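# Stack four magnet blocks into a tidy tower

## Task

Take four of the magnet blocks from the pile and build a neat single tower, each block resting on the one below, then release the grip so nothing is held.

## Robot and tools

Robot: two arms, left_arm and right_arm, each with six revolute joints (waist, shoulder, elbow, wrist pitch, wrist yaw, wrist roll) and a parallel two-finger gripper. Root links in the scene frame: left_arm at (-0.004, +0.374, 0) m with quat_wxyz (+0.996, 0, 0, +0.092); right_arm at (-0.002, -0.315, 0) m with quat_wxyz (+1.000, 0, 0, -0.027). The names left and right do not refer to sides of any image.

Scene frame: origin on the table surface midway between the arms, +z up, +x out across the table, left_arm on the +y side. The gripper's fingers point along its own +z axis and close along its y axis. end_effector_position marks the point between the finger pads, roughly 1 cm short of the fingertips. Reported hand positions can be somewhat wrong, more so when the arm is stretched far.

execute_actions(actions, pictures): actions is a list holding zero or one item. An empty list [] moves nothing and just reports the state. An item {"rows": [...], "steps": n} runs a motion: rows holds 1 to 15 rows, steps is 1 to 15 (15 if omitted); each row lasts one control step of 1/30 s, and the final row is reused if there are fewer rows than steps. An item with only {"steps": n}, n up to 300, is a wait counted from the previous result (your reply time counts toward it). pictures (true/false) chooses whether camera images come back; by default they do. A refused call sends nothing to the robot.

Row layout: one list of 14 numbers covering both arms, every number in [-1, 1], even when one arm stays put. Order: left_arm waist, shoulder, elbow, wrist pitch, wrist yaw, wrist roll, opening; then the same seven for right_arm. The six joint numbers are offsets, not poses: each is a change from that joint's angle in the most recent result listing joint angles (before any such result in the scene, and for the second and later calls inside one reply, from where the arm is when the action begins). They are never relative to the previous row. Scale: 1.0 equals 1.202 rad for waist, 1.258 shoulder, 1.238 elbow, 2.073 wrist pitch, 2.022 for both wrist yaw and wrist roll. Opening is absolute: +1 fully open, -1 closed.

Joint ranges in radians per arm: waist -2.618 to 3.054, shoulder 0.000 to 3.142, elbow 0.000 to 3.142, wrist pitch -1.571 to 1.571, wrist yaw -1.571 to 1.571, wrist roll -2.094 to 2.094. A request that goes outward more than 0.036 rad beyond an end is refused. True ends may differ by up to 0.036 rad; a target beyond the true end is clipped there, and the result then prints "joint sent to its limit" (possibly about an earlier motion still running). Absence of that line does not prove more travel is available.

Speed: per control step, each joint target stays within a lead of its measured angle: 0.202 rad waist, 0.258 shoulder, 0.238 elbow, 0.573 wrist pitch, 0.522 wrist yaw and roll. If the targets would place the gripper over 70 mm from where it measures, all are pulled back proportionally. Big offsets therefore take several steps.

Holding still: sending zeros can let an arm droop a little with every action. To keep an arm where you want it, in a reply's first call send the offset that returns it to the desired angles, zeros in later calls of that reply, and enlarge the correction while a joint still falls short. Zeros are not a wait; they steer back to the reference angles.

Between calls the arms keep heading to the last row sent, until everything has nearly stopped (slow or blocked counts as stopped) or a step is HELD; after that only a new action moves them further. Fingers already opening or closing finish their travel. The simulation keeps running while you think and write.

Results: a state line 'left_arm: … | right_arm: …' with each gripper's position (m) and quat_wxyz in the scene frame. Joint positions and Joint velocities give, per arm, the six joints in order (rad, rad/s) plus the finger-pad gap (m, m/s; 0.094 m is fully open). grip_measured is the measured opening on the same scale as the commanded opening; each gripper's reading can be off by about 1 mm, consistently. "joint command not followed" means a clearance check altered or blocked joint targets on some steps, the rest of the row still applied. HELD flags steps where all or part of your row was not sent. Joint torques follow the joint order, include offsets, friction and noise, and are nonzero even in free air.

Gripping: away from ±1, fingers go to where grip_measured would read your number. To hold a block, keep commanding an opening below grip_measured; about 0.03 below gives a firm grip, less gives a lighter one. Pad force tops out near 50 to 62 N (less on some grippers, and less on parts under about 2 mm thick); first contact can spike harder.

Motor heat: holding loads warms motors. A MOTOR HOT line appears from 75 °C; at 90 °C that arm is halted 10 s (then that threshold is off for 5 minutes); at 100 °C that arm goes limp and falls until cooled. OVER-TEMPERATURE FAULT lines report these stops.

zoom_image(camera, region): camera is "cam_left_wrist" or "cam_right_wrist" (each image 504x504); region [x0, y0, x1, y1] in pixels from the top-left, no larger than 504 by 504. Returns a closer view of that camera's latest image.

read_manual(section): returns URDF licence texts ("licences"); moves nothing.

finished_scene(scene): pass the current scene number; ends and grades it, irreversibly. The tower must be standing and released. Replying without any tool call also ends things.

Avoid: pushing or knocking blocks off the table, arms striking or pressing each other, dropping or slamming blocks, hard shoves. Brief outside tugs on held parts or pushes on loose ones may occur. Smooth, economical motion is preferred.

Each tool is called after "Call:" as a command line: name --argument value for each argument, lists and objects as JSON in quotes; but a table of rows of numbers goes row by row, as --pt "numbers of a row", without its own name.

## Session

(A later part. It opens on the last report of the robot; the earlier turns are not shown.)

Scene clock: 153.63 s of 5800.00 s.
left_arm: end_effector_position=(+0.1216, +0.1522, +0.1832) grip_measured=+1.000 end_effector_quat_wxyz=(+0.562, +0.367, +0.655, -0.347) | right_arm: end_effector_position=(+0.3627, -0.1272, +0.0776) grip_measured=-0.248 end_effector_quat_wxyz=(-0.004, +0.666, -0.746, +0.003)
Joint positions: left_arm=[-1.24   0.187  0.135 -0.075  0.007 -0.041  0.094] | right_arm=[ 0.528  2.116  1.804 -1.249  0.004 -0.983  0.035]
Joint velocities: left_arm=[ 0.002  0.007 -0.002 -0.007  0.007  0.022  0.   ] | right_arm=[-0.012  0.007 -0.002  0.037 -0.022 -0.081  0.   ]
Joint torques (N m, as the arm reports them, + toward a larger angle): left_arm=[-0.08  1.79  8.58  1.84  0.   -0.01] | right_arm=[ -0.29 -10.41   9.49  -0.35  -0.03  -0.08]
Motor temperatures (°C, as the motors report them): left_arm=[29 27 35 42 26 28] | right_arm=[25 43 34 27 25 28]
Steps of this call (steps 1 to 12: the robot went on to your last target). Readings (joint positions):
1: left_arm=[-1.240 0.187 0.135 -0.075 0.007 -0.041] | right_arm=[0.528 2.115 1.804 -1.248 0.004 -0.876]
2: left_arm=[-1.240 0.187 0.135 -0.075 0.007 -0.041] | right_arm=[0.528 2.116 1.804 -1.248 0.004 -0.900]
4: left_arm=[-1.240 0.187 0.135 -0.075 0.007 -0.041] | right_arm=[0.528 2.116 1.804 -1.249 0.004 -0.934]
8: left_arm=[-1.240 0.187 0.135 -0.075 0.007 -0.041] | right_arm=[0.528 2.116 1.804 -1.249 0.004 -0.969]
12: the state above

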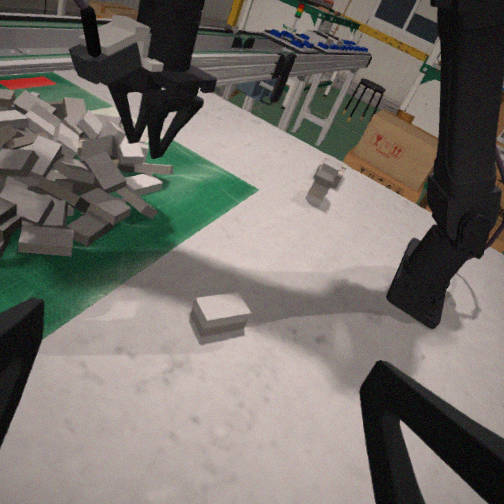

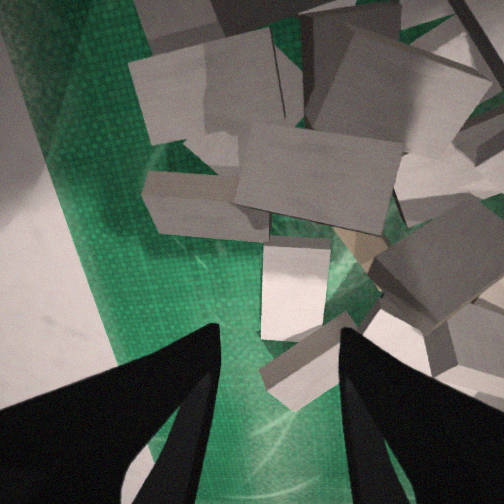

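Call:
execute_actions --actions '[{"rows":[[0,0,0,0,0,0,1,-0.005,0.003,0,0.01,0,0,-0.3],[0,0,0,0,0,0,1,-0.01,0.006,-0.008,0.02,0,0,-0.3],[0,0,0,0,0,0,1,-0.015,0.01,-0.016,0.027,0,0,-0.3],[0,0,0,0,0,0,1,-0.015,0.014,-0.024,0.034,0,0,-0.3],[0,0,0,0,0,0,1,-0.015,0.018,-0.032,0.04,0,0,-0.3],[0,0,0,0,0,0,1,-0.015,0.022,-0.04,0.046,0,0,-0.3],[0,0,0,0,0,0,1,-0.015,0.026,-0.05,0.052,0,0,-0.3],[0,0,0,0,0,0,1,-0.015,0.03,-0.06,0.056,0,0,-0.3],[0,0,0,0,0,0,1,-0.015,0.034,-0.068,0.056,0,0,-0.3]]}]' --pictures false

Call:
execute_actions --actions '[{"steps":10}]'

Scene clock: 162.50 s of 5800.00 s.
left_arm: end_effector_position=(+0.1216, +0.1522, +0.1832) grip_measured=+1.000 end_effector_quat_wxyz=(+0.562, +0.367, +0.655, -0.347) | right_arm: end_effector_position=(+0.3645, -0.1308, +0.0427) grip_measured=-0.298 end_effector_quat_wxyz=(+0.008, +0.665, -0.747, +0.001)
Joint positions: left_arm=[-1.24   0.187  0.135 -0.075  0.007 -0.041  0.094] | right_arm=[ 0.519  2.16   1.733 -1.159  0.006 -0.989  0.033]
Joint velocities: left_arm=[-0.002  0.002  0.007  0.007 -0.007  0.081  0.   ] | right_arm=[-0.012  0.037 -0.037  0.081  0.007 -0.051 -0.001]
Joint torques (N m, as the arm reports them, + toward a larger angle): left_arm=[-0.04  1.61  8.46  1.85  0.02 -0.01] | right_arm=[ -0.7  -11.69   6.05  -0.06  -0.04   0.05]
Motor temperatures (°C, as the motors report them): left_arm=[29 27 35 42 26 28] | right_arm=[25 44 34 27 25 28]
Steps of this call (steps 1 to 30: the robot went on to your last target; steps 31 to 90: nothing new was sent; then 5.37 s passed at rest; steps 91 to 105: all 15 steps of this action). Readings (joint positions):
91: left_arm=[-1.240 0.187 0.135 -0.075 0.007 -0.041] | right_arm=[0.528 2.116 1.804 -1.249 0.005 -0.992]
92: left_arm=[-1.240 0.187 0.135 -0.075 0.007 -0.041] | right_arm=[0.528 2.116 1.804 -1.246 0.005 -0.992]
94: left_arm=[-1.240 0.187 0.135 -0.075 0.007 -0.041] | right_arm=[0.526 2.116 1.804 -1.233 0.005 -0.991]
98: left_arm=[-1.240 0.187 0.135 -0.075 0.007 -0.041] | right_arm=[0.520 2.121 1.778 -1.186 0.005 -0.989]
105: the state above

Scene clock: 162.83 s of 5800.00 s.
left_arm: end_effector_position=(+0.1216, +0.1522, +0.1832) grip_measured=+1.000 end_effector_quat_wxyz=(+0.562, +0.367, +0.655, -0.347) | right_arm: end_effector_position=(+0.3663, -0.1299, +0.0423) grip_measured=-0.298 end_effector_quat_wxyz=(+0.004, +0.665, -0.747, +0.002)
Joint positions: left_arm=[-1.24   0.187  0.135 -0.075  0.007 -0.041  0.094] | right_arm=[ 0.519  2.161  1.733 -1.15   0.006 -0.988  0.033]
Joint velocities: left_arm=[-0.002 -0.007 -0.002 -0.051 -0.037  0.007  0.   ] | right_arm=[ 0.002 -0.012 -0.002  0.066 -0.022  0.022  0.   ]
Joint torques (N m, as the arm reports them, + toward a larger angle): left_arm=[0.04 1.6  8.53 1.86 0.01 0.  ] | right_arm=[ -0.79 -11.47   6.01   0.    -0.02   0.05]
Motor temperatures (°C, as the motors report them): left_arm=[29 27 35 42 26 28] | right_arm=[25 44 34 27 25 28]
Steps of this call (steps 1 to 10: the robot went on to your last target). Readings (joint positions):
1: left_arm=[-1.240 0.187 0.135 -0.075 0.007 -0.041] | right_arm=[0.519 2.161 1.733 -1.158 0.006 -0.988]
2: left_arm=[-1.240 0.187 0.135 -0.075 0.007 -0.041] | right_arm=[0.519 2.161 1.733 -1.157 0.006 -0.988]
4: left_arm=[-1.240 0.187 0.135 -0.075 0.007 -0.041] | right_arm=[0.519 2.161 1.733 -1.153 0.006 -0.988]
8: left_arm=[-1.240 0.187 0.135 -0.075 0.007 -0.041] | right_arm=[0.519 2.161 1.733 -1.150 0.006 -0.988]
10: the state above

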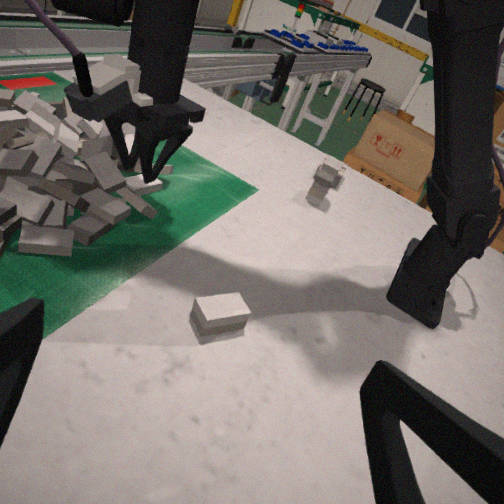

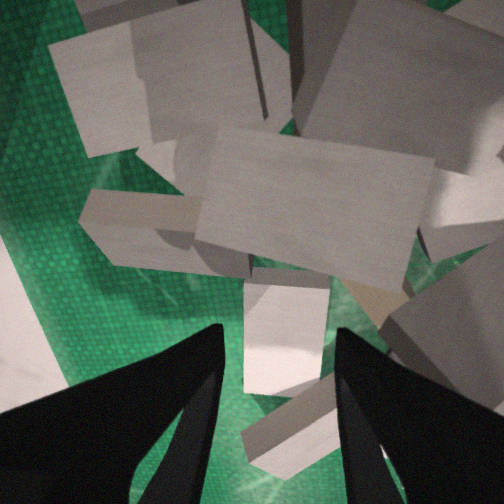

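Call:
execute_actions --actions '[{"rows":[[0,0,0,0,0,0,1,0.006,0,0,0.008,0,0,-0.32],[0,0,0,0,0,0,1,0.012,0,0,0.014,0,0,-0.32],[0,0,0,0,0,0,1,0.012,0.003,-0.006,0.02,0,0,-0.32],[0,0,0,0,0,0,1,0.012,0.005,-0.012,0.024,0,0,-0.32],[0,0,0,0,0,0,1,0.012,0.007,-0.018,0.028,0,0,-0.32],[0,0,0,0,0,0,1,0.012,0.009,-0.024,0.032,0,0,-0.32],[0,0,0,0,0,0,1,0.012,0.011,-0.03,0.034,0,0,-0.32],[0,0,0,0,0,0,1,0.012,0.013,-0.036,0.034,0,0,-0.32]]}]' --pictures false

Call:
execute_actions --actions '[{"steps":8}]'

Call:
zoom_image --camera "cam_left_wrist" --region '[60,110,220,250]'

Scene clock: 169.93 s of 5800.00 s.
left_arm: end_effector_position=(+0.1216, +0.1522, +0.1832) grip_measured=+1.000 end_effector_quat_wxyz=(+0.562, +0.367, +0.655, -0.347) | right_arm: end_effector_position=(+0.3674, -0.1274, +0.0329) grip_measured=-0.318 end_effector_quat_wxyz=(+0.000, +0.666, -0.746, +0.003)
Joint positions: left_arm=[-1.24   0.187  0.135 -0.075  0.007 -0.041  0.094] | right_arm=[ 0.523  2.169  1.707 -1.108  0.006 -0.988  0.032]
Joint velocities: left_arm=[ 0.002 -0.007  0.007 -0.022 -0.037 -0.037  0.   ] | right_arm=[ 0.007 -0.002 -0.027  0.022  0.007 -0.051  0.   ]
Joint torques (N m, as the arm reports them, + toward a larger angle): left_arm=[0.09 1.59 8.59 1.86 0.   0.  ] | right_arm=[  0.72 -10.68   5.37   0.1   -0.06  -0.02]
Motor temperatures (°C, as the motors report them): left_arm=[29 27 35 43 26 28] | right_arm=[25 44 33 27 25 28]
Steps of this call (steps 1 to 30: the robot went on to your last target; steps 31 to 90: nothing new was sent; then 3.60 s passed at rest; steps 91 to 105: all 15 steps of this action). Readings (joint positions):
91: left_arm=[-1.240 0.187 0.135 -0.075 0.007 -0.041] | right_arm=[0.519 2.161 1.733 -1.149 0.006 -0.988]
92: left_arm=[-1.240 0.187 0.135 -0.075 0.007 -0.041] | right_arm=[0.519 2.161 1.733 -1.147 0.006 -0.988]
94: left_arm=[-1.240 0.187 0.135 -0.075 0.007 -0.041] | right_arm=[0.519 2.161 1.733 -1.139 0.006 -0.988]
98: left_arm=[-1.240 0.187 0.135 -0.075 0.007 -0.041] | right_arm=[0.520 2.161 1.725 -1.120 0.006 -0.988]
105: the state above

Scene clock: 170.20 s of 5800.00 s.
left_arm: end_effector_position=(+0.1216, +0.1522, +0.1832) grip_measured=+1.000 end_effector_quat_wxyz=(+0.562, +0.367, +0.655, -0.347) | right_arm: end_effector_position=(+0.3675, -0.1274, +0.0329) grip_measured=-0.318 end_effector_quat_wxyz=(+0.000, +0.666, -0.746, +0.003)
Joint positions: left_arm=[-1.24   0.187  0.135 -0.075  0.007 -0.041  0.094] | right_arm=[ 0.523  2.169  1.707 -1.108  0.006 -0.988  0.032]
Joint velocities: left_arm=[-0.007 -0.017  0.012  0.037 -0.037  0.007  0.   ] | right_arm=[-0.012 -0.002  0.012 -0.066 -0.037 -0.051 -0.   ]
Joint torques (N m, as the arm reports them, + toward a larger angle): left_arm=[-0.13  1.62  8.54  1.86  0.01 -0.02] | right_arm=[  0.77 -10.75   5.37   0.07  -0.01  -0.01]
Motor temperatures (°C, as the motors report them): left_arm=[29 27 35 43 26 28] | right_arm=[25 44 33 27 25 28]
Steps of this call (steps 1 to 8: the robot went on to your last target). Readings (joint positions):
1: left_arm=[-1.240 0.187 0.135 -0.075 0.007 -0.041] | right_arm=[0.523 2.169 1.707 -1.108 0.006 -0.988]
2: left_arm=[-1.240 0.187 0.135 -0.075 0.007 -0.041] | right_arm=[0.523 2.169 1.707 -1.108 0.006 -0.988]
4: left_arm=[-1.240 0.187 0.135 -0.075 0.007 -0.041] | right_arm=[0.523 2.169 1.707 -1.108 0.006 -0.988]
8: the state above

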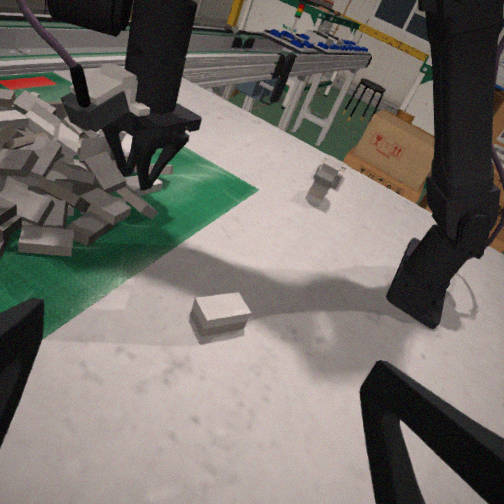

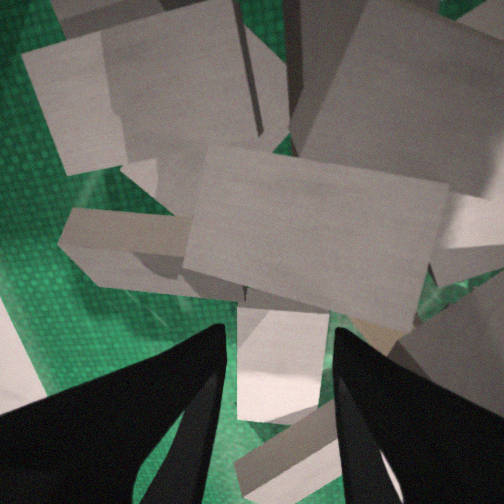

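Region (60, 110, 220, 250) of cam_left_wrist's 504x504 image, scaled by 3.150, with more detail than that image has; it fills the top 441 rows of this view, and the rest is white.

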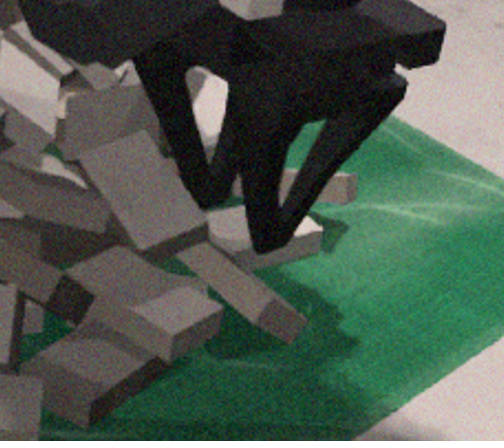

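Call:
execute_actions --actions '[{"rows":[[0,0,0,0,0,0,1,-0.008,0,0,0,0,0.01,-0.36],[0,0,0,0,0,0,1,-0.01,0,0,0,0,0.01,-0.37],[0,0,0,0,0,0,1,-0.01,0.006,0,0,0,0.01,-0.37],[0,0,0,0,0,0,1,-0.01,0.012,0,0.008,0,0.01,-0.37],[0,0,0,0,0,0,1,-0.01,0.018,0,0.008,0,0.01,-0.37]]}]'

Call:
zoom_image --camera "cam_left_wrist" --region '[60,110,220,250]'

Scene clock: 174.20 s of 5800.00 s.
left_arm: end_effector_position=(+0.1216, +0.1522, +0.1832) grip_measured=+1.000 end_effector_quat_wxyz=(+0.562, +0.367, +0.655, -0.347) | right_arm: end_effector_position=(+0.3667, -0.1279, +0.0277) grip_measured=-0.368 end_effector_quat_wxyz=(+0.006, +0.661, -0.750, +0.002)
Joint positions: left_arm=[-1.24   0.187  0.135 -0.075  0.007 -0.041  0.094] | right_arm=[ 0.523  2.182  1.707 -1.107  0.007 -0.974  0.03 ]
Joint velocities: left_arm=[-0.002  0.007  0.002  0.022 -0.022  0.007  0.   ] | right_arm=[ 0.002 -0.022 -0.027 -0.051  0.037 -0.051 -0.   ]
Joint torques (N m, as the arm reports them, + toward a larger angle): left_arm=[ 0.03  1.63  8.53  1.87  0.01 -0.01] | right_arm=[ -1.   -10.61   6.95  -0.06  -0.02   0.06]
Motor temperatures (°C, as the motors report them): left_arm=[29 27 36 43 26 28] | right_arm=[26 44 32 27 25 28]
Steps of this call (steps 1 to 15: the robot went on to your last target; steps 16 to 90: nothing new was sent; then 0.50 s passed at rest; steps 91 to 105: all 15 steps of this action). Readings (joint positions):
91: left_arm=[-1.240 0.187 0.135 -0.075 0.007 -0.041] | right_arm=[0.523 2.169 1.707 -1.108 0.006 -0.986]
92: left_arm=[-1.240 0.187 0.135 -0.075 0.007 -0.041] | right_arm=[0.523 2.169 1.707 -1.108 0.007 -0.983]
94: left_arm=[-1.240 0.187 0.135 -0.075 0.007 -0.041] | right_arm=[0.523 2.169 1.707 -1.107 0.007 -0.980]
98: left_arm=[-1.240 0.187 0.135 -0.075 0.007 -0.041] | right_arm=[0.523 2.176 1.707 -1.107 0.007 -0.976]
105: the state above

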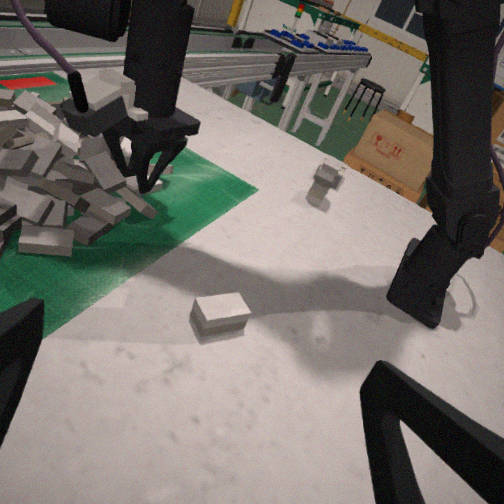

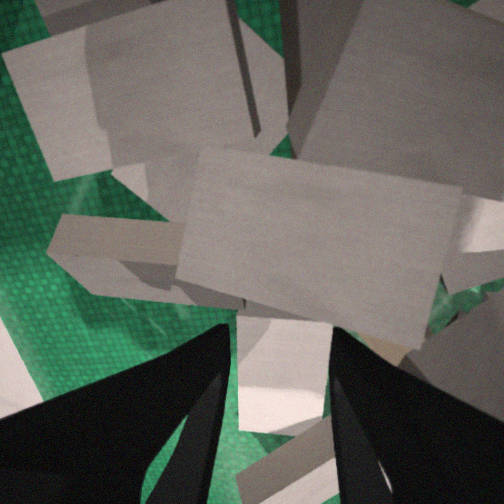

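Region (60, 110, 220, 250) of cam_left_wrist's 504x504 image, scaled by 3.150, with more detail than that image has; it fills the top 441 rows of this view, and the rest is white.

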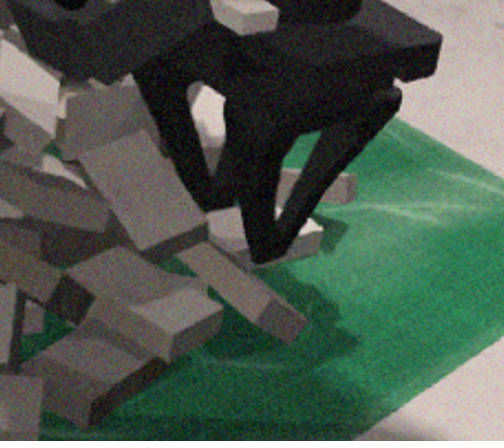

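A little lower, then close and lift.

Call:
execute_actions --actions '[{"rows":[[0,0,0,0,0,0,1,0,0.008,0,0,0,0,-0.37],[0,0,0,0,0,0,1,0,0.013,0,0,0,0,-0.37],[0,0,0,0,0,0,1,0,0.013,0,0,0,0,-0.37],[0,0,0,0,0,0,1,0,0.013,0,0,0,0,-0.37],[0,0,0,0,0,0,1,0,0.013,0,0,0,0,-0.37],[0,0,0,0,0,0,1,0,0.013,0,0,0,0,-0.4],[0,0,0,0,0,0,1,0,0.013,0,0,0,0,-0.43],[0,0,0,0,0,0,1,0,0.013,0,0,0,0,-0.46],[0,0,0,0,0,0,1,0,0.013,0,0,0,0,-0.49],[0,0,0,0,0,0,1,0,0.013,0,0,0,0,-0.53]]}]'

Call:
execute_actions --actions '[{"rows":[[0,0,0,0,0,0,1,0,-0.01,0,0,0,0,-0.53],[0,0,0,0,0,0,1,0,-0.02,0,0,0,0,-0.53],[0,0,0,0,0,0,1,0,-0.026,0,-0.005,0,0,-0.53],[0,0,0,0,0,0,1,0,-0.032,0,-0.01,0,0,-0.53],[0,0,0,0,0,0,1,0,-0.038,0,-0.015,0,0,-0.53],[0,0,0,0,0,0,1,0,-0.044,0,-0.02,0,0,-0.53],[0,0,0,0,0,0,1,0,-0.05,0,-0.025,0,0,-0.53],[0,0,0,0,0,0,1,0,-0.056,0,-0.03,0,0,-0.53],[0,0,0,0,0,0,1,0,-0.062,0,-0.035,0,0,-0.53],[0,0,0,0,0,0,1,0,-0.068,0,-0.04,0,0,-0.53]]}]'

Scene clock: 178.57 s of 5800.00 s.
left_arm: end_effector_position=(+0.1216, +0.1522, +0.1832) grip_measured=+1.000 end_effector_quat_wxyz=(+0.562, +0.367, +0.655, -0.347) | right_arm: end_effector_position=(+0.3669, -0.1281, +0.0277) grip_measured=-0.490 end_effector_quat_wxyz=(+0.006, +0.661, -0.751, +0.003)
Joint positions: left_arm=[-1.24   0.187  0.135 -0.075  0.007 -0.041  0.094] | right_arm=[ 0.523  2.182  1.707 -1.107  0.009 -0.974  0.024]
Joint velocities: left_arm=[-0.022  0.002 -0.012  0.022  0.066  0.037  0.   ] | right_arm=[-0.017 -0.012 -0.002  0.022 -0.037 -0.007 -0.   ]
Joint torques (N m, as the arm reports them, + toward a larger angle): left_arm=[-0.08  1.57  8.58  1.86 -0.03 -0.01] | right_arm=[ -0.05 -10.08   6.94  -0.2   -0.02  -0.03]
Motor temperatures (°C, as the motors report them): left_arm=[29 27 36 43 26 28] | right_arm=[26 44 32 27 25 28]
Steps of this call (steps 1 to 15: the robot went on to your last target; steps 16 to 90: nothing new was sent; then 0.87 s passed at rest; steps 91 to 105: all 15 steps of this action). Readings (joint positions):
91: left_arm=[-1.240 0.187 0.135 -0.075 0.007 -0.041] | right_arm=[0.523 2.182 1.707 -1.107 0.007 -0.974]
92: left_arm=[-1.240 0.187 0.135 -0.075 0.007 -0.041] | right_arm=[0.523 2.182 1.707 -1.107 0.007 -0.974]
94: left_arm=[-1.240 0.187 0.135 -0.075 0.007 -0.041] | right_arm=[0.523 2.182 1.707 -1.107 0.007 -0.974]
98: left_arm=[-1.240 0.187 0.135 -0.075 0.007 -0.041] | right_arm=[0.523 2.182 1.707 -1.107 0.008 -0.974]
105: the state above

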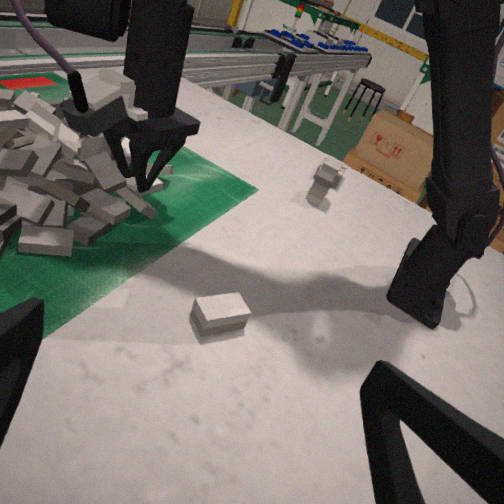

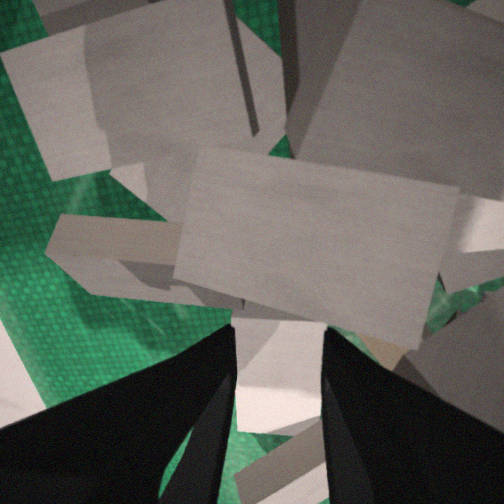

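Scene clock: 179.07 s of 5800.00 s.
left_arm: end_effector_position=(+0.1216, +0.1522, +0.1832) grip_measured=+1.000 end_effector_quat_wxyz=(+0.562, +0.367, +0.655, -0.347) | right_arm: end_effector_position=(+0.3599, -0.1318, +0.0557) grip_measured=-0.490 end_effector_quat_wxyz=(-0.002, +0.661, -0.751, +0.005)
Joint positions: left_arm=[-1.24   0.187  0.135 -0.075  0.007 -0.041  0.094] | right_arm=[ 0.523  2.11   1.707 -1.16   0.009 -0.974  0.024]
Joint velocities: left_arm=[-0.007 -0.007  0.002 -0.066 -0.066 -0.051  0.   ] | right_arm=[-0.012 -0.027  0.007 -0.081  0.081 -0.007 -0.   ]
Joint torques (N m, as the arm reports them, + toward a larger angle): left_arm=[-0.12  1.53  8.67  1.86 -0.01  0.01] | right_arm=[ -0.06 -11.88   7.12  -0.29  -0.01  -0.01]
Motor temperatures (°C, as the motors report them): left_arm=[29 27 36 43 26 28] | right_arm=[26 45 32 27 25 28]
Steps of this call (steps 1 to 15: all 15 steps of this action). Readings (joint positions):
1: left_arm=[-1.240 0.187 0.135 -0.075 0.007 -0.041] | right_arm=[0.523 2.182 1.707 -1.107 0.009 -0.974]
2: left_arm=[-1.240 0.187 0.135 -0.075 0.007 -0.041] | right_arm=[0.523 2.182 1.707 -1.107 0.009 -0.974]
4: left_arm=[-1.240 0.187 0.135 -0.075 0.007 -0.041] | right_arm=[0.523 2.179 1.707 -1.107 0.009 -0.974]
8: left_arm=[-1.240 0.187 0.135 -0.075 0.007 -0.041] | right_arm=[0.523 2.160 1.707 -1.122 0.009 -0.974]
15: the state above

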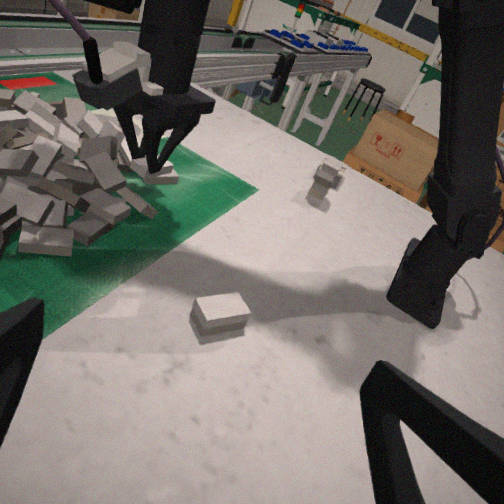

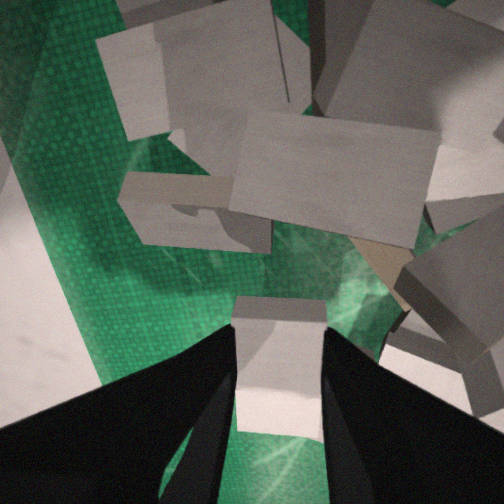

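Call:
execute_actions --actions '[{"rows":[[0,0,0,0,0,0,1,0,-0.02,0,-0.01,0,0,-0.54],[0,0,0,0,0,0,1,0,-0.04,0,-0.01,0,0,-0.54],[0,0,0,0,0,0,1,0,-0.06,-0.015,-0.01,0,0.02,-0.54],[0,0,0,0,0,0,1,0,-0.08,-0.03,-0.01,0,0.05,-0.54],[0,0,0,0,0,0,1,0,-0.1,-0.05,-0.01,0,0.09,-0.54],[0,0,0,0,0,0,1,0.01,-0.12,-0.075,-0.005,0,0.13,-0.54],[0,0,0,0,0,0,1,0.02,-0.135,-0.1,0,0,0.17,-0.54],[0,0,0,0,0,0,1,0.03,-0.15,-0.125,0.01,0,0.21,-0.54],[0,0,0,0,0,0,1,0.045,-0.16,-0.15,0.02,0,0.25,-0.54],[0,0,0,0,0,0,1,0.06,-0.17,-0.175,0.03,0,0.29,-0.54],[0,0,0,0,0,0,1,0.075,-0.178,-0.2,0.04,0,0.33,-0.54],[0,0,0,0,0,0,1,0.087,-0.182,-0.225,0.05,0,0.37,-0.54],[0,0,0,0,0,0,1,0.097,-0.182,-0.25,0.058,0,0.41,-0.54],[0,0,0,0,0,0,1,0.104,-0.182,-0.275,0.066,0,0.45,-0.54],[0,0,0,0,0,0,1,0.108,-0.182,-0.296,0.066,0,0.485,-0.54]]}]' --pictures false

Call:
execute_actions --actions '[{"steps":18}]'

Call:
zoom_image --camera "cam_left_wrist" --region '[120,140,270,270]'

Scene clock: 188.53 s of 5800.00 s.
left_arm: end_effector_position=(+0.1216, +0.1522, +0.1832) grip_measured=+1.000 end_effector_quat_wxyz=(+0.562, +0.367, +0.655, -0.347) | right_arm: end_effector_position=(+0.2935, -0.1225, +0.0655) grip_measured=-0.490 end_effector_quat_wxyz=(+0.013, -0.428, +0.904, -0.005)
Joint positions: left_arm=[-1.24   0.187  0.135 -0.075  0.007 -0.041  0.094] | right_arm=[ 0.634  1.883  1.419 -1.081  0.013 -0.304  0.024]
Joint velocities: left_arm=[-0.007  0.002  0.002  0.037 -0.022 -0.037  0.   ] | right_arm=[ 0.481 -0.007 -0.93   0.447 -0.125  2.029 -0.001]
Joint torques (N m, as the arm reports them, + toward a larger angle): left_arm=[ 0.04  1.62  8.57  1.88 -0.02 -0.01] | right_arm=[-0.6  -8.91  5.31 -0.23  0.01  0.01]
Motor temperatures (°C, as the motors report them): left_arm=[29 27 36 43 26 28] | right_arm=[25 46 32 27 25 28]
Steps of this call (steps 1 to 15: the robot went on to your last target; steps 16 to 90: nothing new was sent; then 5.97 s passed at rest; steps 91 to 105: all 15 steps of this action). Readings (joint positions):
91: left_arm=[-1.240 0.187 0.135 -0.075 0.007 -0.041] | right_arm=[0.523 2.110 1.707 -1.169 0.009 -0.974]
92: left_arm=[-1.240 0.187 0.135 -0.075 0.007 -0.041] | right_arm=[0.523 2.108 1.707 -1.169 0.009 -0.974]
94: left_arm=[-1.240 0.187 0.135 -0.075 0.007 -0.041] | right_arm=[0.523 2.088 1.698 -1.169 0.009 -0.952]
98: left_arm=[-1.240 0.187 0.135 -0.075 0.007 -0.041] | right_arm=[0.527 1.981 1.619 -1.163 0.011 -0.784]
105: the state above

Scene clock: 189.13 s of 5800.00 s.
left_arm: end_effector_position=(+0.1216, +0.1522, +0.1832) grip_measured=+1.000 end_effector_quat_wxyz=(+0.562, +0.367, +0.655, -0.347) | right_arm: end_effector_position=(+0.2761, -0.1224, +0.0445) grip_measured=-0.490 end_effector_quat_wxyz=(-0.008, -0.300, +0.954, -0.006)
Joint positions: left_arm=[-1.24   0.187  0.135 -0.075  0.007 -0.041  0.094] | right_arm=[ 0.659  1.891  1.343 -1.041  0.007 -0.004  0.024]
Joint velocities: left_arm=[-0.022 -0.017 -0.002  0.007  0.007 -0.066  0.   ] | right_arm=[ 0.002 -0.007  0.002  0.022 -0.022  0.007 -0.001]
Joint torques (N m, as the arm reports them, + toward a larger angle): left_arm=[ 0.03  1.61  8.5   1.84  0.   -0.02] | right_arm=[-0.49 -9.55  6.49 -0.07  0.02  0.04]
Motor temperatures (°C, as the motors report them): left_arm=[29 27 36 43 26 28] | right_arm=[25 46 32 27 25 28]
Steps of this call (steps 1 to 18: the robot went on to your last target). Readings (joint positions):
1: left_arm=[-1.240 0.187 0.135 -0.075 0.007 -0.041] | right_arm=[0.647 1.884 1.390 -1.071 0.011 -0.243]
2: left_arm=[-1.240 0.187 0.135 -0.075 0.007 -0.041] | right_arm=[0.656 1.886 1.367 -1.070 0.008 -0.194]
4: left_arm=[-1.240 0.187 0.135 -0.075 0.007 -0.041] | right_arm=[0.660 1.890 1.345 -1.070 0.006 -0.124]
8: left_arm=[-1.240 0.187 0.135 -0.075 0.007 -0.041] | right_arm=[0.659 1.891 1.343 -1.055 0.007 -0.049]
18: the state above

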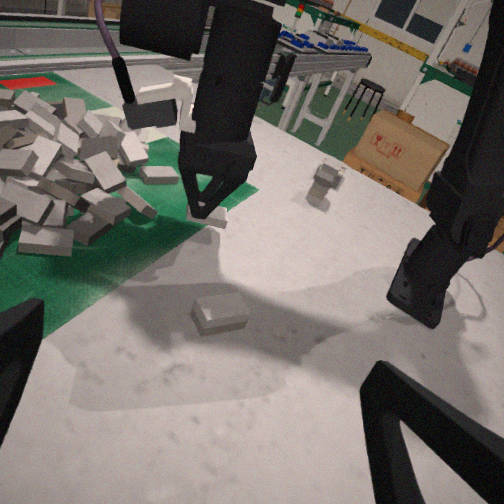

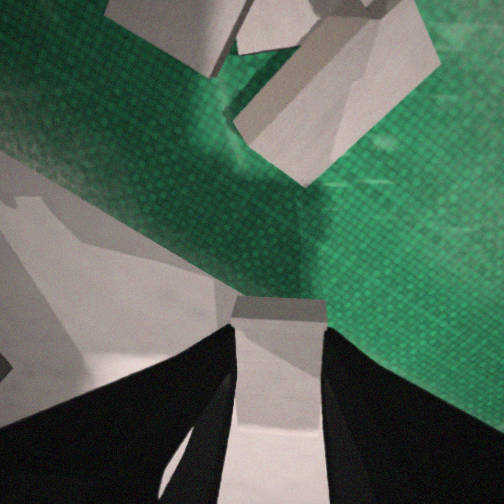

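Region (120, 140, 270, 270) of cam_left_wrist's 504x504 image, scaled by 3.360, with more detail than that image has; it fills the top 437 rows of this view, and the rest is white.

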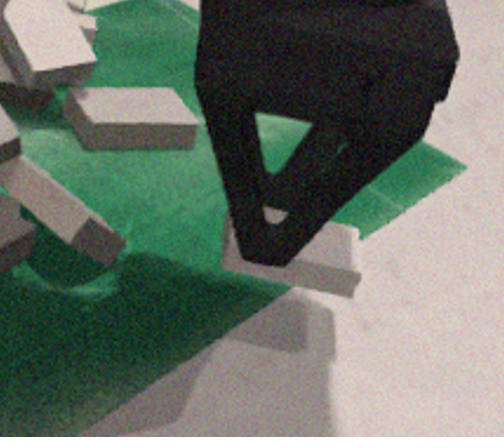

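Call:
execute_actions --actions '[{"rows":[[0,0,0,0,0,0,1,0,0,0.03,-0.01,0,0,-0.54],[0,0,0,0,0,0,1,0.01,0,0.055,-0.02,0,0,-0.54],[0,0,0,0,0,0,1,0.03,0,0.08,-0.03,0,0,-0.54],[0,0,0,0,0,0,1,0.055,0,0.1,-0.04,0,0,-0.54],[0,0,0,0,0,0,1,0.085,0,0.12,-0.05,0,0,-0.54],[0,0,0,0,0,0,1,0.115,0,0.137,-0.058,0,0,-0.54],[0,0,0,0,0,0,1,0.145,0,0.137,-0.058,0,0,-0.54],[0,0,0,0,0,0,1,0.175,0,0.137,-0.058,0,0,-0.54],[0,0,0,0,0,0,1,0.205,0,0.137,-0.058,0,0,-0.54],[0,0,0,0,0,0,1,0.235,0,0.137,-0.058,0,0,-0.54],[0,0,0,0,0,0,1,0.262,0.005,0.137,-0.058,0,0,-0.54],[0,0,0,0,0,0,1,0.286,0.01,0.137,-0.058,0,0,-0.54],[0,0,0,0,0,0,1,0.306,0.015,0.137,-0.058,0,0,-0.54],[0,0,0,0,0,0,1,0.321,0.02,0.137,-0.058,0,0,-0.54],[0,0,0,0,0,0,1,0.332,0.02,0.137,-0.058,0,0,-0.54]]}]' --pictures false

Call:
execute_actions --actions '[{"steps":16}]'

Call:
zoom_image --camera "cam_left_wrist" --region '[150,220,300,350]'

Scene clock: 197.17 s of 5800.00 s.
left_arm: end_effector_position=(+0.1216, +0.1522, +0.1832) grip_measured=+1.000 end_effector_quat_wxyz=(+0.562, +0.367, +0.655, -0.347) | right_arm: end_effector_position=(+0.1969, -0.0115, +0.0769) grip_measured=-0.490 end_effector_quat_wxyz=(+0.016, -0.474, +0.880, +0.007)
Joint positions: left_arm=[-1.24   0.187  0.135 -0.075  0.007 -0.041  0.094] | right_arm=[ 1.042  1.904  1.492 -1.125  0.004  0.     0.024]
Joint velocities: left_arm=[-0.012 -0.007  0.002 -0.051 -0.007  0.007  0.   ] | right_arm=[ 0.701  0.076 -0.012 -0.125 -0.095  0.022 -0.   ]
Joint torques (N m, as the arm reports them, + toward a larger angle): left_arm=[-0.12  1.65  8.65  1.85  0.01 -0.01] | right_arm=[-2.41 -8.6   8.81 -0.31  0.11  0.02]
Motor temperatures (°C, as the motors report them): left_arm=[29 27 36 43 26 28] | right_arm=[26 45 32 27 25 28]
Steps of this call (steps 1 to 30: the robot went on to your last target; steps 31 to 90: nothing new was sent; then 4.53 s passed at rest; steps 91 to 105: all 15 steps of this action). Readings (joint positions):
91: left_arm=[-1.240 0.187 0.135 -0.075 0.007 -0.041] | right_arm=[0.659 1.891 1.343 -1.041 0.007 0.001]
92: left_arm=[-1.240 0.187 0.135 -0.075 0.007 -0.041] | right_arm=[0.659 1.891 1.348 -1.047 0.007 0.001]
94: left_arm=[-1.240 0.187 0.135 -0.075 0.007 -0.041] | right_arm=[0.668 1.896 1.379 -1.074 0.009 0.001]
98: left_arm=[-1.240 0.187 0.135 -0.075 0.007 -0.041] | right_arm=[0.772 1.897 1.472 -1.109 0.019 0.001]
105: the state above

Scene clock: 197.70 s of 5800.00 s.
left_arm: end_effector_position=(+0.1216, +0.1522, +0.1832) grip_measured=+1.000 end_effector_quat_wxyz=(+0.562, +0.367, +0.655, -0.347) | right_arm: end_effector_position=(+0.1864, -0.0108, +0.0740) grip_measured=-0.490 end_effector_quat_wxyz=(+0.003, -0.485, +0.874, +0.002)
Joint positions: left_arm=[-1.24   0.187  0.135 -0.075  0.007 -0.041  0.094] | right_arm=[ 1.066  1.912  1.492 -1.144  0.    -0.     0.024]
Joint velocities: left_arm=[-0.002  0.012 -0.007 -0.051 -0.037 -0.037  0.   ] | right_arm=[ 0.022 -0.002  0.007 -0.037 -0.066 -0.022  0.   ]
Joint torques (N m, as the arm reports them, + toward a larger angle): left_arm=[-0.03  1.66  8.55  1.85  0.    0.  ] | right_arm=[-0.52 -8.87  8.79 -0.35  0.04 -0.05]
Motor temperatures (°C, as the motors report them): left_arm=[29 27 36 43 26 28] | right_arm=[26 45 32 27 25 28]
Steps of this call (steps 1 to 16: the robot went on to your last target). Readings (joint positions):
1: left_arm=[-1.240 0.187 0.135 -0.075 0.007 -0.041] | right_arm=[1.062 1.906 1.492 -1.128 0.000 -0.000]
2: left_arm=[-1.240 0.187 0.135 -0.075 0.007 -0.041] | right_arm=[1.074 1.909 1.492 -1.131 -0.003 -0.000]
4: left_arm=[-1.240 0.187 0.135 -0.075 0.007 -0.041] | right_arm=[1.078 1.911 1.492 -1.137 -0.005 -0.000]
8: left_arm=[-1.240 0.187 0.135 -0.075 0.007 -0.041] | right_arm=[1.068 1.912 1.492 -1.142 -0.001 -0.000]
16: the state above

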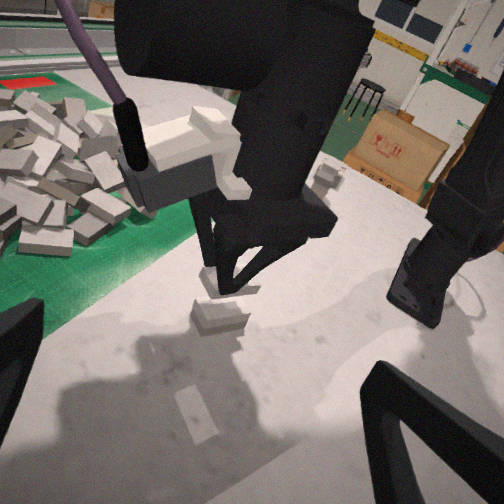

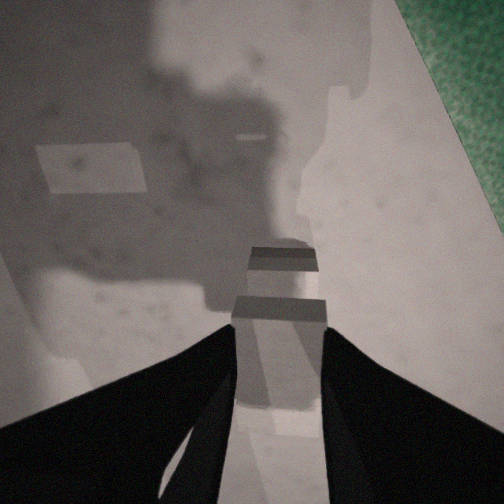

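Region (150, 220, 300, 350) of cam_left_wrist's 504x504 image, scaled by 3.360, with more detail than that image has; it fills the top 437 rows of this view, and the rest is white.

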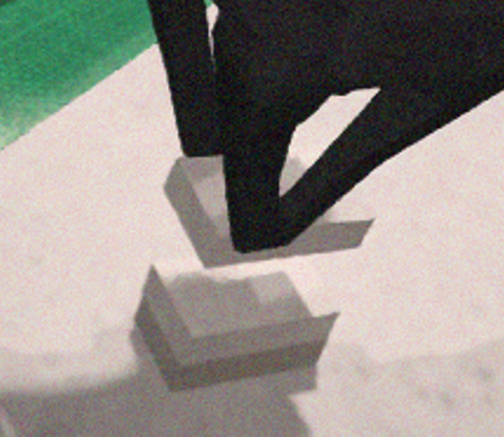

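Call:
execute_actions --actions '[{"rows":[[0,0,0,0,0,0,1,0,0,-0.005,0.008,0,0,-0.54],[0,0,0,0,0,0,1,0,0.002,-0.012,0.016,0,0,-0.54],[0,0,0,0,0,0,1,0,0.004,-0.02,0.022,0,0,-0.54],[0,0,0,0,0,0,1,0,0.006,-0.028,0.028,0,0,-0.54],[0,0,0,0,0,0,1,0,0.008,-0.036,0.034,0,0,-0.54],[0,0,0,0,0,0,1,0,0.008,-0.045,0.039,0,0,-0.54],[0,0,0,0,0,0,1,0,0.008,-0.054,0.039,0,0,-0.54]]}]' --pictures false

Call:
execute_actions --actions '[{"steps":9}]'

Call:
zoom_image --camera "cam_left_wrist" --region '[150,220,300,350]'

Scene clock: 202.27 s of 5800.00 s.
left_arm: end_effector_position=(+0.1216, +0.1522, +0.1832) grip_measured=+1.000 end_effector_quat_wxyz=(+0.562, +0.367, +0.655, -0.347) | right_arm: end_effector_position=(+0.1852, -0.0126, +0.0585) grip_measured=-0.490 end_effector_quat_wxyz=(+0.002, -0.485, +0.874, +0.001)
Joint positions: left_arm=[-1.24   0.187  0.135 -0.075  0.007 -0.041  0.094] | right_arm=[ 1.066  1.919  1.44  -1.087  0.    -0.     0.024]
Joint velocities: left_arm=[-0.007 -0.002  0.007  0.037 -0.037 -0.037  0.   ] | right_arm=[ 0.002  0.012 -0.002  0.095 -0.007  0.007  0.   ]
Joint torques (N m, as the arm reports them, + toward a larger angle): left_arm=[-0.05  1.64  8.64  1.88  0.03  0.01] | right_arm=[-0.01 -9.06  5.86 -0.03 -0.01 -0.01]
Motor temperatures (°C, as the motors report them): left_arm=[29 27 36 43 26 28] | right_arm=[26 44 33 27 25 28]
Steps of this call (steps 1 to 15: the robot went on to your last target; steps 16 to 90: nothing new was sent; then 1.07 s passed at rest; steps 91 to 105: all 15 steps of this action). Readings (joint positions):
91: left_arm=[-1.240 0.187 0.135 -0.075 0.007 -0.041] | right_arm=[1.066 1.912 1.492 -1.144 0.000 -0.000]
92: left_arm=[-1.240 0.187 0.135 -0.075 0.007 -0.041] | right_arm=[1.066 1.912 1.492 -1.143 0.000 -0.000]
94: left_arm=[-1.240 0.187 0.135 -0.075 0.007 -0.041] | right_arm=[1.066 1.912 1.490 -1.132 0.000 -0.000]
98: left_arm=[-1.240 0.187 0.135 -0.075 0.007 -0.041] | right_arm=[1.066 1.912 1.457 -1.097 0.000 -0.000]
105: the state above

Scene clock: 202.57 s of 5800.00 s.
left_arm: end_effector_position=(+0.1216, +0.1522, +0.1832) grip_measured=+1.000 end_effector_quat_wxyz=(+0.562, +0.367, +0.655, -0.347) | right_arm: end_effector_position=(+0.1860, -0.0113, +0.0585) grip_measured=-0.490 end_effector_quat_wxyz=(+0.004, -0.485, +0.874, +0.002)
Joint positions: left_arm=[-1.24   0.187  0.135 -0.075  0.007 -0.041  0.094] | right_arm=[ 1.066  1.919  1.44  -1.081  0.    -0.     0.024]
Joint velocities: left_arm=[ 0.002  0.002  0.007 -0.022 -0.007  0.007  0.   ] | right_arm=[ 0.002 -0.012 -0.012 -0.007 -0.066  0.022 -0.001]
Joint torques (N m, as the arm reports them, + toward a larger angle): left_arm=[-0.08  1.67  8.52  1.86  0.    0.01] | right_arm=[ 0.   -8.87  5.86 -0.02 -0.01 -0.01]
Motor temperatures (°C, as the motors report them): left_arm=[29 27 36 43 26 28] | right_arm=[26 44 33 27 25 28]
Steps of this call (steps 1 to 9: the robot went on to your last target). Readings (joint positions):
1: left_arm=[-1.240 0.187 0.135 -0.075 0.007 -0.041] | right_arm=[1.066 1.919 1.440 -1.085 0.000 -0.000]
2: left_arm=[-1.240 0.187 0.135 -0.075 0.007 -0.041] | right_arm=[1.066 1.919 1.440 -1.084 0.000 -0.000]
4: left_arm=[-1.240 0.187 0.135 -0.075 0.007 -0.041] | right_arm=[1.066 1.919 1.440 -1.083 0.000 -0.000]
8: left_arm=[-1.240 0.187 0.135 -0.075 0.007 -0.041] | right_arm=[1.066 1.919 1.440 -1.081 0.000 -0.000]
9: the state above

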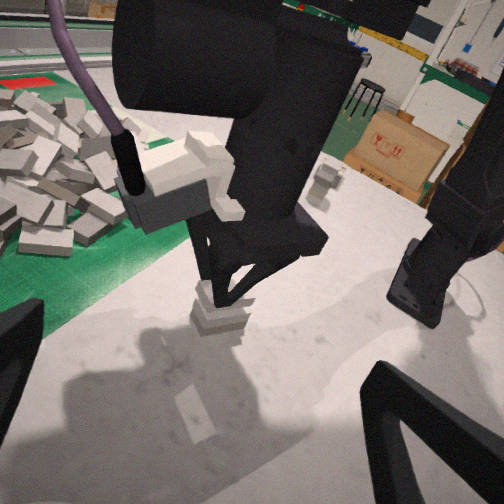

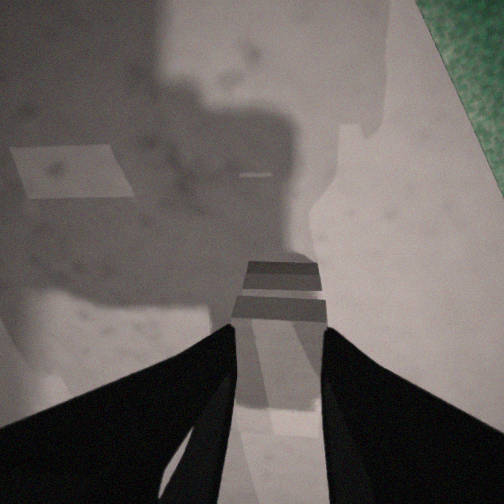

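Region (150, 220, 300, 350) of cam_left_wrist's 504x504 image, scaled by 3.360, with more detail than that image has; it fills the top 437 rows of this view, and the rest is white.

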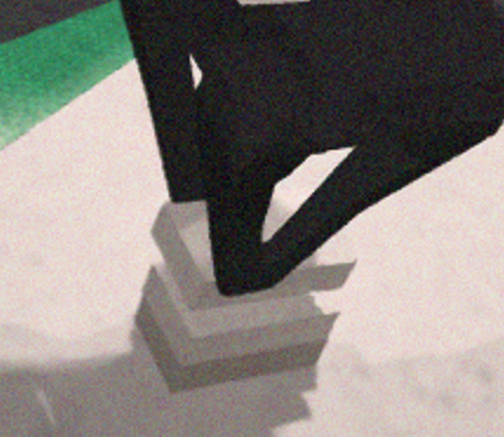

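Call:
execute_actions --actions '[{"rows":[[0,0,0,0,0,0,1,-0.007,0.004,0,0,0,0,-0.54],[0,0,0,0,0,0,1,-0.007,0.008,0,0,0,0,-0.54],[0,0,0,0,0,0,1,-0.007,0.012,0,0,0,0,-0.54],[0,0,0,0,0,0,1,-0.007,0.016,0,0,0,0,-0.54],[0,0,0,0,0,0,1,-0.007,0.02,0,0,0,0,-0.54],[0,0,0,0,0,0,1,-0.007,0.024,0,0,0,0,-0.54],[0,0,0,0,0,0,1,-0.007,0.026,0,0,0,0,-0.54]]}]' --pictures false

Call:
execute_actions --actions '[{"steps":4}]'

Call:
zoom_image --camera "cam_left_wrist" --region '[150,220,300,350]'

Scene clock: 207.13 s of 5800.00 s.
left_arm: end_effector_position=(+0.1216, +0.1522, +0.1832) grip_measured=+1.000 end_effector_quat_wxyz=(+0.562, +0.367, +0.655, -0.347) | right_arm: end_effector_position=(+0.1850, -0.0129, +0.0482) grip_measured=-0.490 end_effector_quat_wxyz=(-0.009, -0.485, +0.874, -0.005)
Joint positions: left_arm=[-1.24   0.187  0.135 -0.075  0.007 -0.041  0.094] | right_arm=[ 1.066  1.95   1.44  -1.081  0.    -0.     0.024]
Joint velocities: left_arm=[ 0.012 -0.012 -0.017  0.081 -0.066  0.037  0.   ] | right_arm=[-0.012  0.002  0.007 -0.037 -0.037  0.022  0.   ]
Joint torques (N m, as the arm reports them, + toward a larger angle): left_arm=[ 0.02  1.58  8.51  1.88  0.   -0.03] | right_arm=[-0.7  -9.3   6.81 -0.2  -0.01 -0.02]
Motor temperatures (°C, as the motors report them): left_arm=[29 27 36 43 26 28] | right_arm=[25 44 32 27 25 28]
Steps of this call (steps 1 to 15: the robot went on to your last target; steps 16 to 90: nothing new was sent; then 1.07 s passed at rest; steps 91 to 105: all 15 steps of this action). Readings (joint positions):
91: left_arm=[-1.240 0.187 0.135 -0.075 0.007 -0.041] | right_arm=[1.066 1.919 1.440 -1.081 0.000 -0.000]
92: left_arm=[-1.240 0.187 0.135 -0.075 0.007 -0.041] | right_arm=[1.066 1.919 1.440 -1.081 0.000 -0.000]
94: left_arm=[-1.240 0.187 0.135 -0.075 0.007 -0.041] | right_arm=[1.066 1.920 1.440 -1.081 0.000 -0.000]
98: left_arm=[-1.240 0.187 0.135 -0.075 0.007 -0.041] | right_arm=[1.066 1.938 1.440 -1.081 0.000 -0.000]
105: the state above

Scene clock: 207.27 s of 5800.00 s.
left_arm: end_effector_position=(+0.1216, +0.1522, +0.1832) grip_measured=+1.000 end_effector_quat_wxyz=(+0.562, +0.367, +0.655, -0.347) | right_arm: end_effector_position=(+0.1850, -0.0129, +0.0482) grip_measured=-0.490 end_effector_quat_wxyz=(-0.009, -0.485, +0.874, -0.005)
Joint positions: left_arm=[-1.24   0.187  0.135 -0.075  0.007 -0.041  0.094] | right_arm=[ 1.066  1.95   1.44  -1.081  0.    -0.     0.024]
Joint velocities: left_arm=[-0.002 -0.017 -0.007  0.037 -0.037 -0.051  0.   ] | right_arm=[-0.017  0.002 -0.017  0.007 -0.007  0.037 -0.001]
Joint torques (N m, as the arm reports them, + toward a larger angle): left_arm=[-0.03  1.62  8.51  1.86 -0.01  0.01] | right_arm=[-0.7  -9.19  6.96 -0.2  -0.01 -0.02]
Motor temperatures (°C, as the motors report them): left_arm=[29 27 36 43 26 28] | right_arm=[25 44 32 27 25 28]
Steps of this call (steps 1 to 4: the robot went on to your last target). Readings (joint positions):
1: left_arm=[-1.240 0.187 0.135 -0.075 0.007 -0.041] | right_arm=[1.066 1.950 1.440 -1.081 0.000 -0.000]
2: left_arm=[-1.240 0.187 0.135 -0.075 0.007 -0.041] | right_arm=[1.066 1.950 1.440 -1.081 0.000 -0.000]
4: the state above

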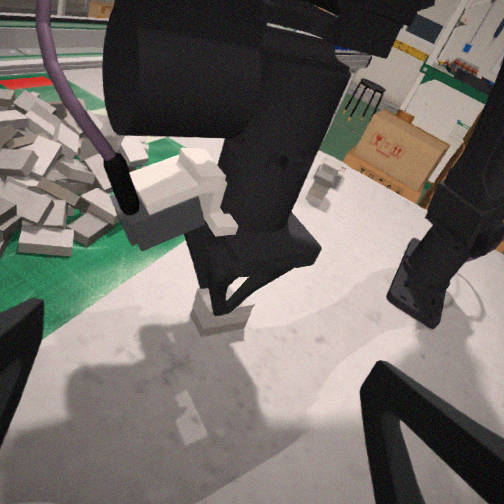

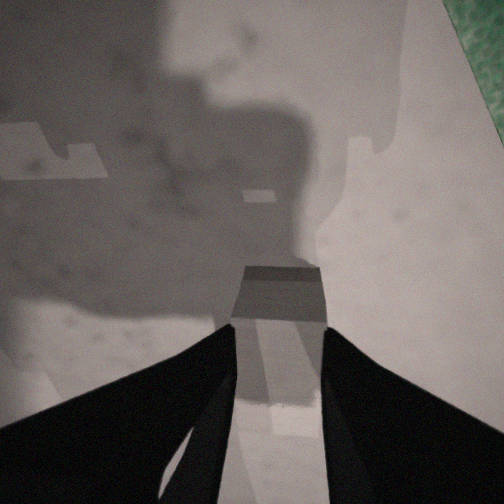

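Region (150, 220, 300, 350) of cam_left_wrist's 504x504 image, scaled by 3.360, with more detail than that image has; it fills the top 437 rows of this view, and the rest is white.

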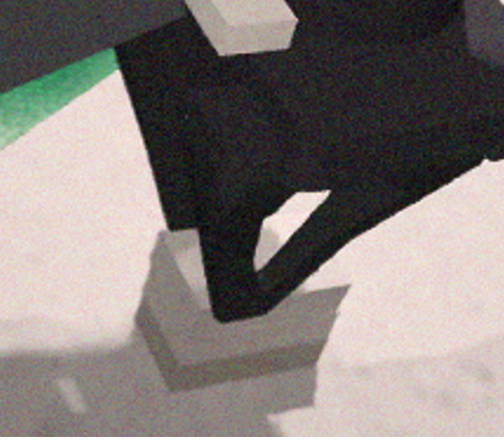

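Aligned. Release and lift.

Call:
execute_actions --actions '[{"rows":[[0,0,0,0,0,0,1,0,0,0,0,0,0,-0.48],[0,0,0,0,0,0,1,0,0,0,0,0,0,-0.42],[0,0,0,0,0,0,1,0,0,0,0,0,0,-0.3],[0,0,0,0,0,0,1,0,0,0,0,0,0,-0.15],[0,0,0,0,0,0,1,0,0,0,0,0,0,-0.15],[0,0,0,0,0,0,1,0,-0.01,0.02,-0.01,0,0,-0.15],[0,0,0,0,0,0,1,0,-0.02,0.035,-0.02,0,0,-0.15],[0,0,0,0,0,0,1,0,-0.025,0.05,-0.03,0,0,-0.15],[0,0,0,0,0,0,1,0,-0.03,0.065,-0.04,0,0,-0.15],[0,0,0,0,0,0,1,0,-0.03,0.08,-0.05,0,0,-0.15],[0,0,0,0,0,0,1,0,-0.03,0.095,-0.06,0,0,-0.15],[0,0,0,0,0,0,1,0,-0.03,0.11,-0.07,0,0,-0.15],[0,0,0,0,0,0,1,0,-0.03,0.12,-0.07,0,0,-0.15]]}]' --pictures false

Call:
execute_actions --actions '[{"steps":10}]'

Call:
zoom_image --camera "cam_left_wrist" --region '[150,220,300,350]'

Scene clock: 212.10 s of 5800.00 s.
left_arm: end_effector_position=(+0.1216, +0.1522, +0.1832) grip_measured=+1.000 end_effector_quat_wxyz=(+0.562, +0.367, +0.655, -0.347) | right_arm: end_effector_position=(+0.1908, -0.0036, +0.0820) grip_measured=-0.152 end_effector_quat_wxyz=(+0.007, -0.485, +0.874, +0.004)
Joint positions: left_arm=[-1.24   0.187  0.135 -0.075  0.007 -0.041  0.094] | right_arm=[ 1.066  1.932  1.552 -1.176  0.    -0.     0.04 ]
Joint velocities: left_arm=[-0.002 -0.002 -0.007 -0.066  0.022  0.022  0.   ] | right_arm=[ 0.007 -0.173  0.266 -0.11  -0.081 -0.007  0.   ]
Joint torques (N m, as the arm reports them, + toward a larger angle): left_arm=[0.01 1.63 8.6  1.87 0.   0.  ] | right_arm=[ -0.03 -10.2    8.63  -0.46  -0.01  -0.02]
Motor temperatures (°C, as the motors report them): left_arm=[29 27 36 44 26 28] | right_arm=[26 44 32 27 25 28]
Steps of this call (steps 1 to 15: the robot went on to your last target; steps 16 to 90: nothing new was sent; then 1.33 s passed at rest; steps 91 to 105: all 15 steps of this action). Readings (joint positions):
91: left_arm=[-1.240 0.187 0.135 -0.075 0.007 -0.041] | right_arm=[1.066 1.950 1.440 -1.081 0.000 -0.000]
92: left_arm=[-1.240 0.187 0.135 -0.075 0.007 -0.041] | right_arm=[1.066 1.950 1.440 -1.081 0.000 -0.000]
94: left_arm=[-1.240 0.187 0.135 -0.075 0.007 -0.041] | right_arm=[1.066 1.950 1.440 -1.081 0.000 -0.000]
98: left_arm=[-1.240 0.187 0.135 -0.075 0.007 -0.041] | right_arm=[1.066 1.949 1.444 -1.093 0.000 -0.000]
105: the state above

Scene clock: 212.43 s of 5800.00 s.
left_arm: end_effector_position=(+0.1216, +0.1522, +0.1832) grip_measured=+1.000 end_effector_quat_wxyz=(+0.562, +0.367, +0.655, -0.347) | right_arm: end_effector_position=(+0.1889, -0.0067, +0.0890) grip_measured=-0.152 end_effector_quat_wxyz=(+0.004, -0.485, +0.874, +0.002)
Joint positions: left_arm=[-1.24   0.187  0.135 -0.075  0.007 -0.041  0.094] | right_arm=[ 1.066  1.92   1.564 -1.206  0.    -0.     0.04 ]
Joint velocities: left_arm=[-0.007  0.002 -0.017  0.022  0.007  0.022  0.   ] | right_arm=[-0.002 -0.002  0.017 -0.007 -0.066 -0.051 -0.001]
Joint torques (N m, as the arm reports them, + toward a larger angle): left_arm=[-0.03  1.64  8.72  1.83 -0.03  0.02] | right_arm=[-0.02 -9.85  9.22 -0.31 -0.01 -0.02]
Motor temperatures (°C, as the motors report them): left_arm=[29 27 36 44 26 28] | right_arm=[25 44 32 27 25 28]
Steps of this call (steps 1 to 10: the robot went on to your last target). Readings (joint positions):
1: left_arm=[-1.240 0.187 0.135 -0.075 0.007 -0.041] | right_arm=[1.066 1.927 1.559 -1.179 0.000 -0.000]
2: left_arm=[-1.240 0.187 0.135 -0.075 0.007 -0.041] | right_arm=[1.066 1.923 1.563 -1.183 0.000 -0.000]
4: left_arm=[-1.240 0.187 0.135 -0.075 0.007 -0.041] | right_arm=[1.066 1.920 1.564 -1.191 0.000 -0.000]
8: left_arm=[-1.240 0.187 0.135 -0.075 0.007 -0.041] | right_arm=[1.066 1.920 1.564 -1.203 0.000 -0.000]
10: the state above

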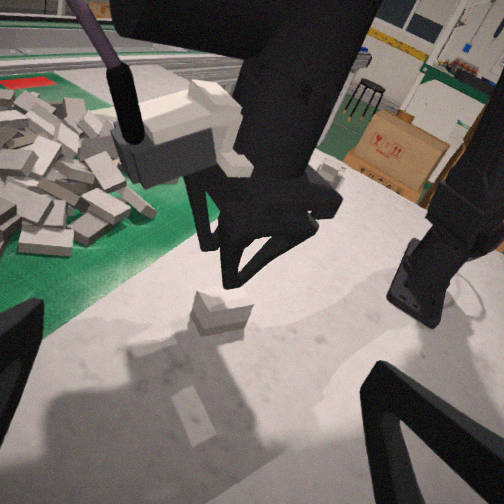

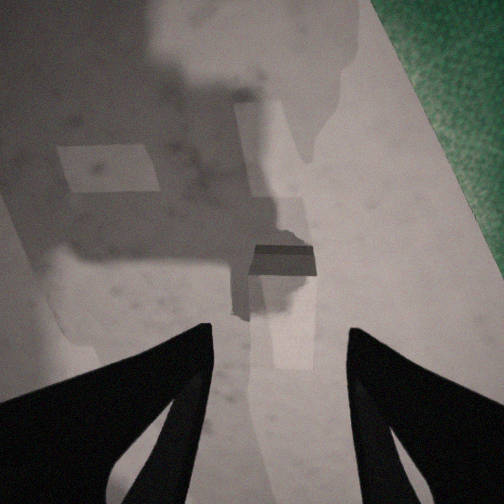

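Region (150, 220, 300, 350) of cam_left_wrist's 504x504 image, scaled by 3.360, with more detail than that image has; it fills the top 437 rows of this view, and the rest is white.

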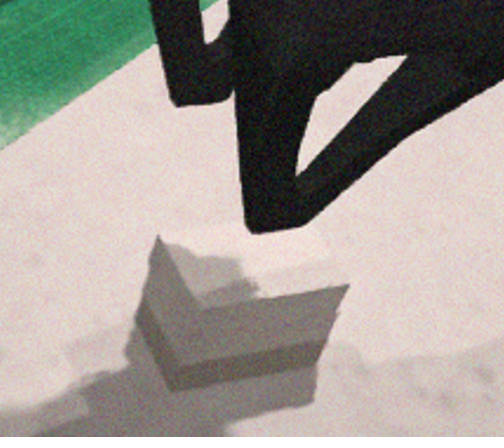

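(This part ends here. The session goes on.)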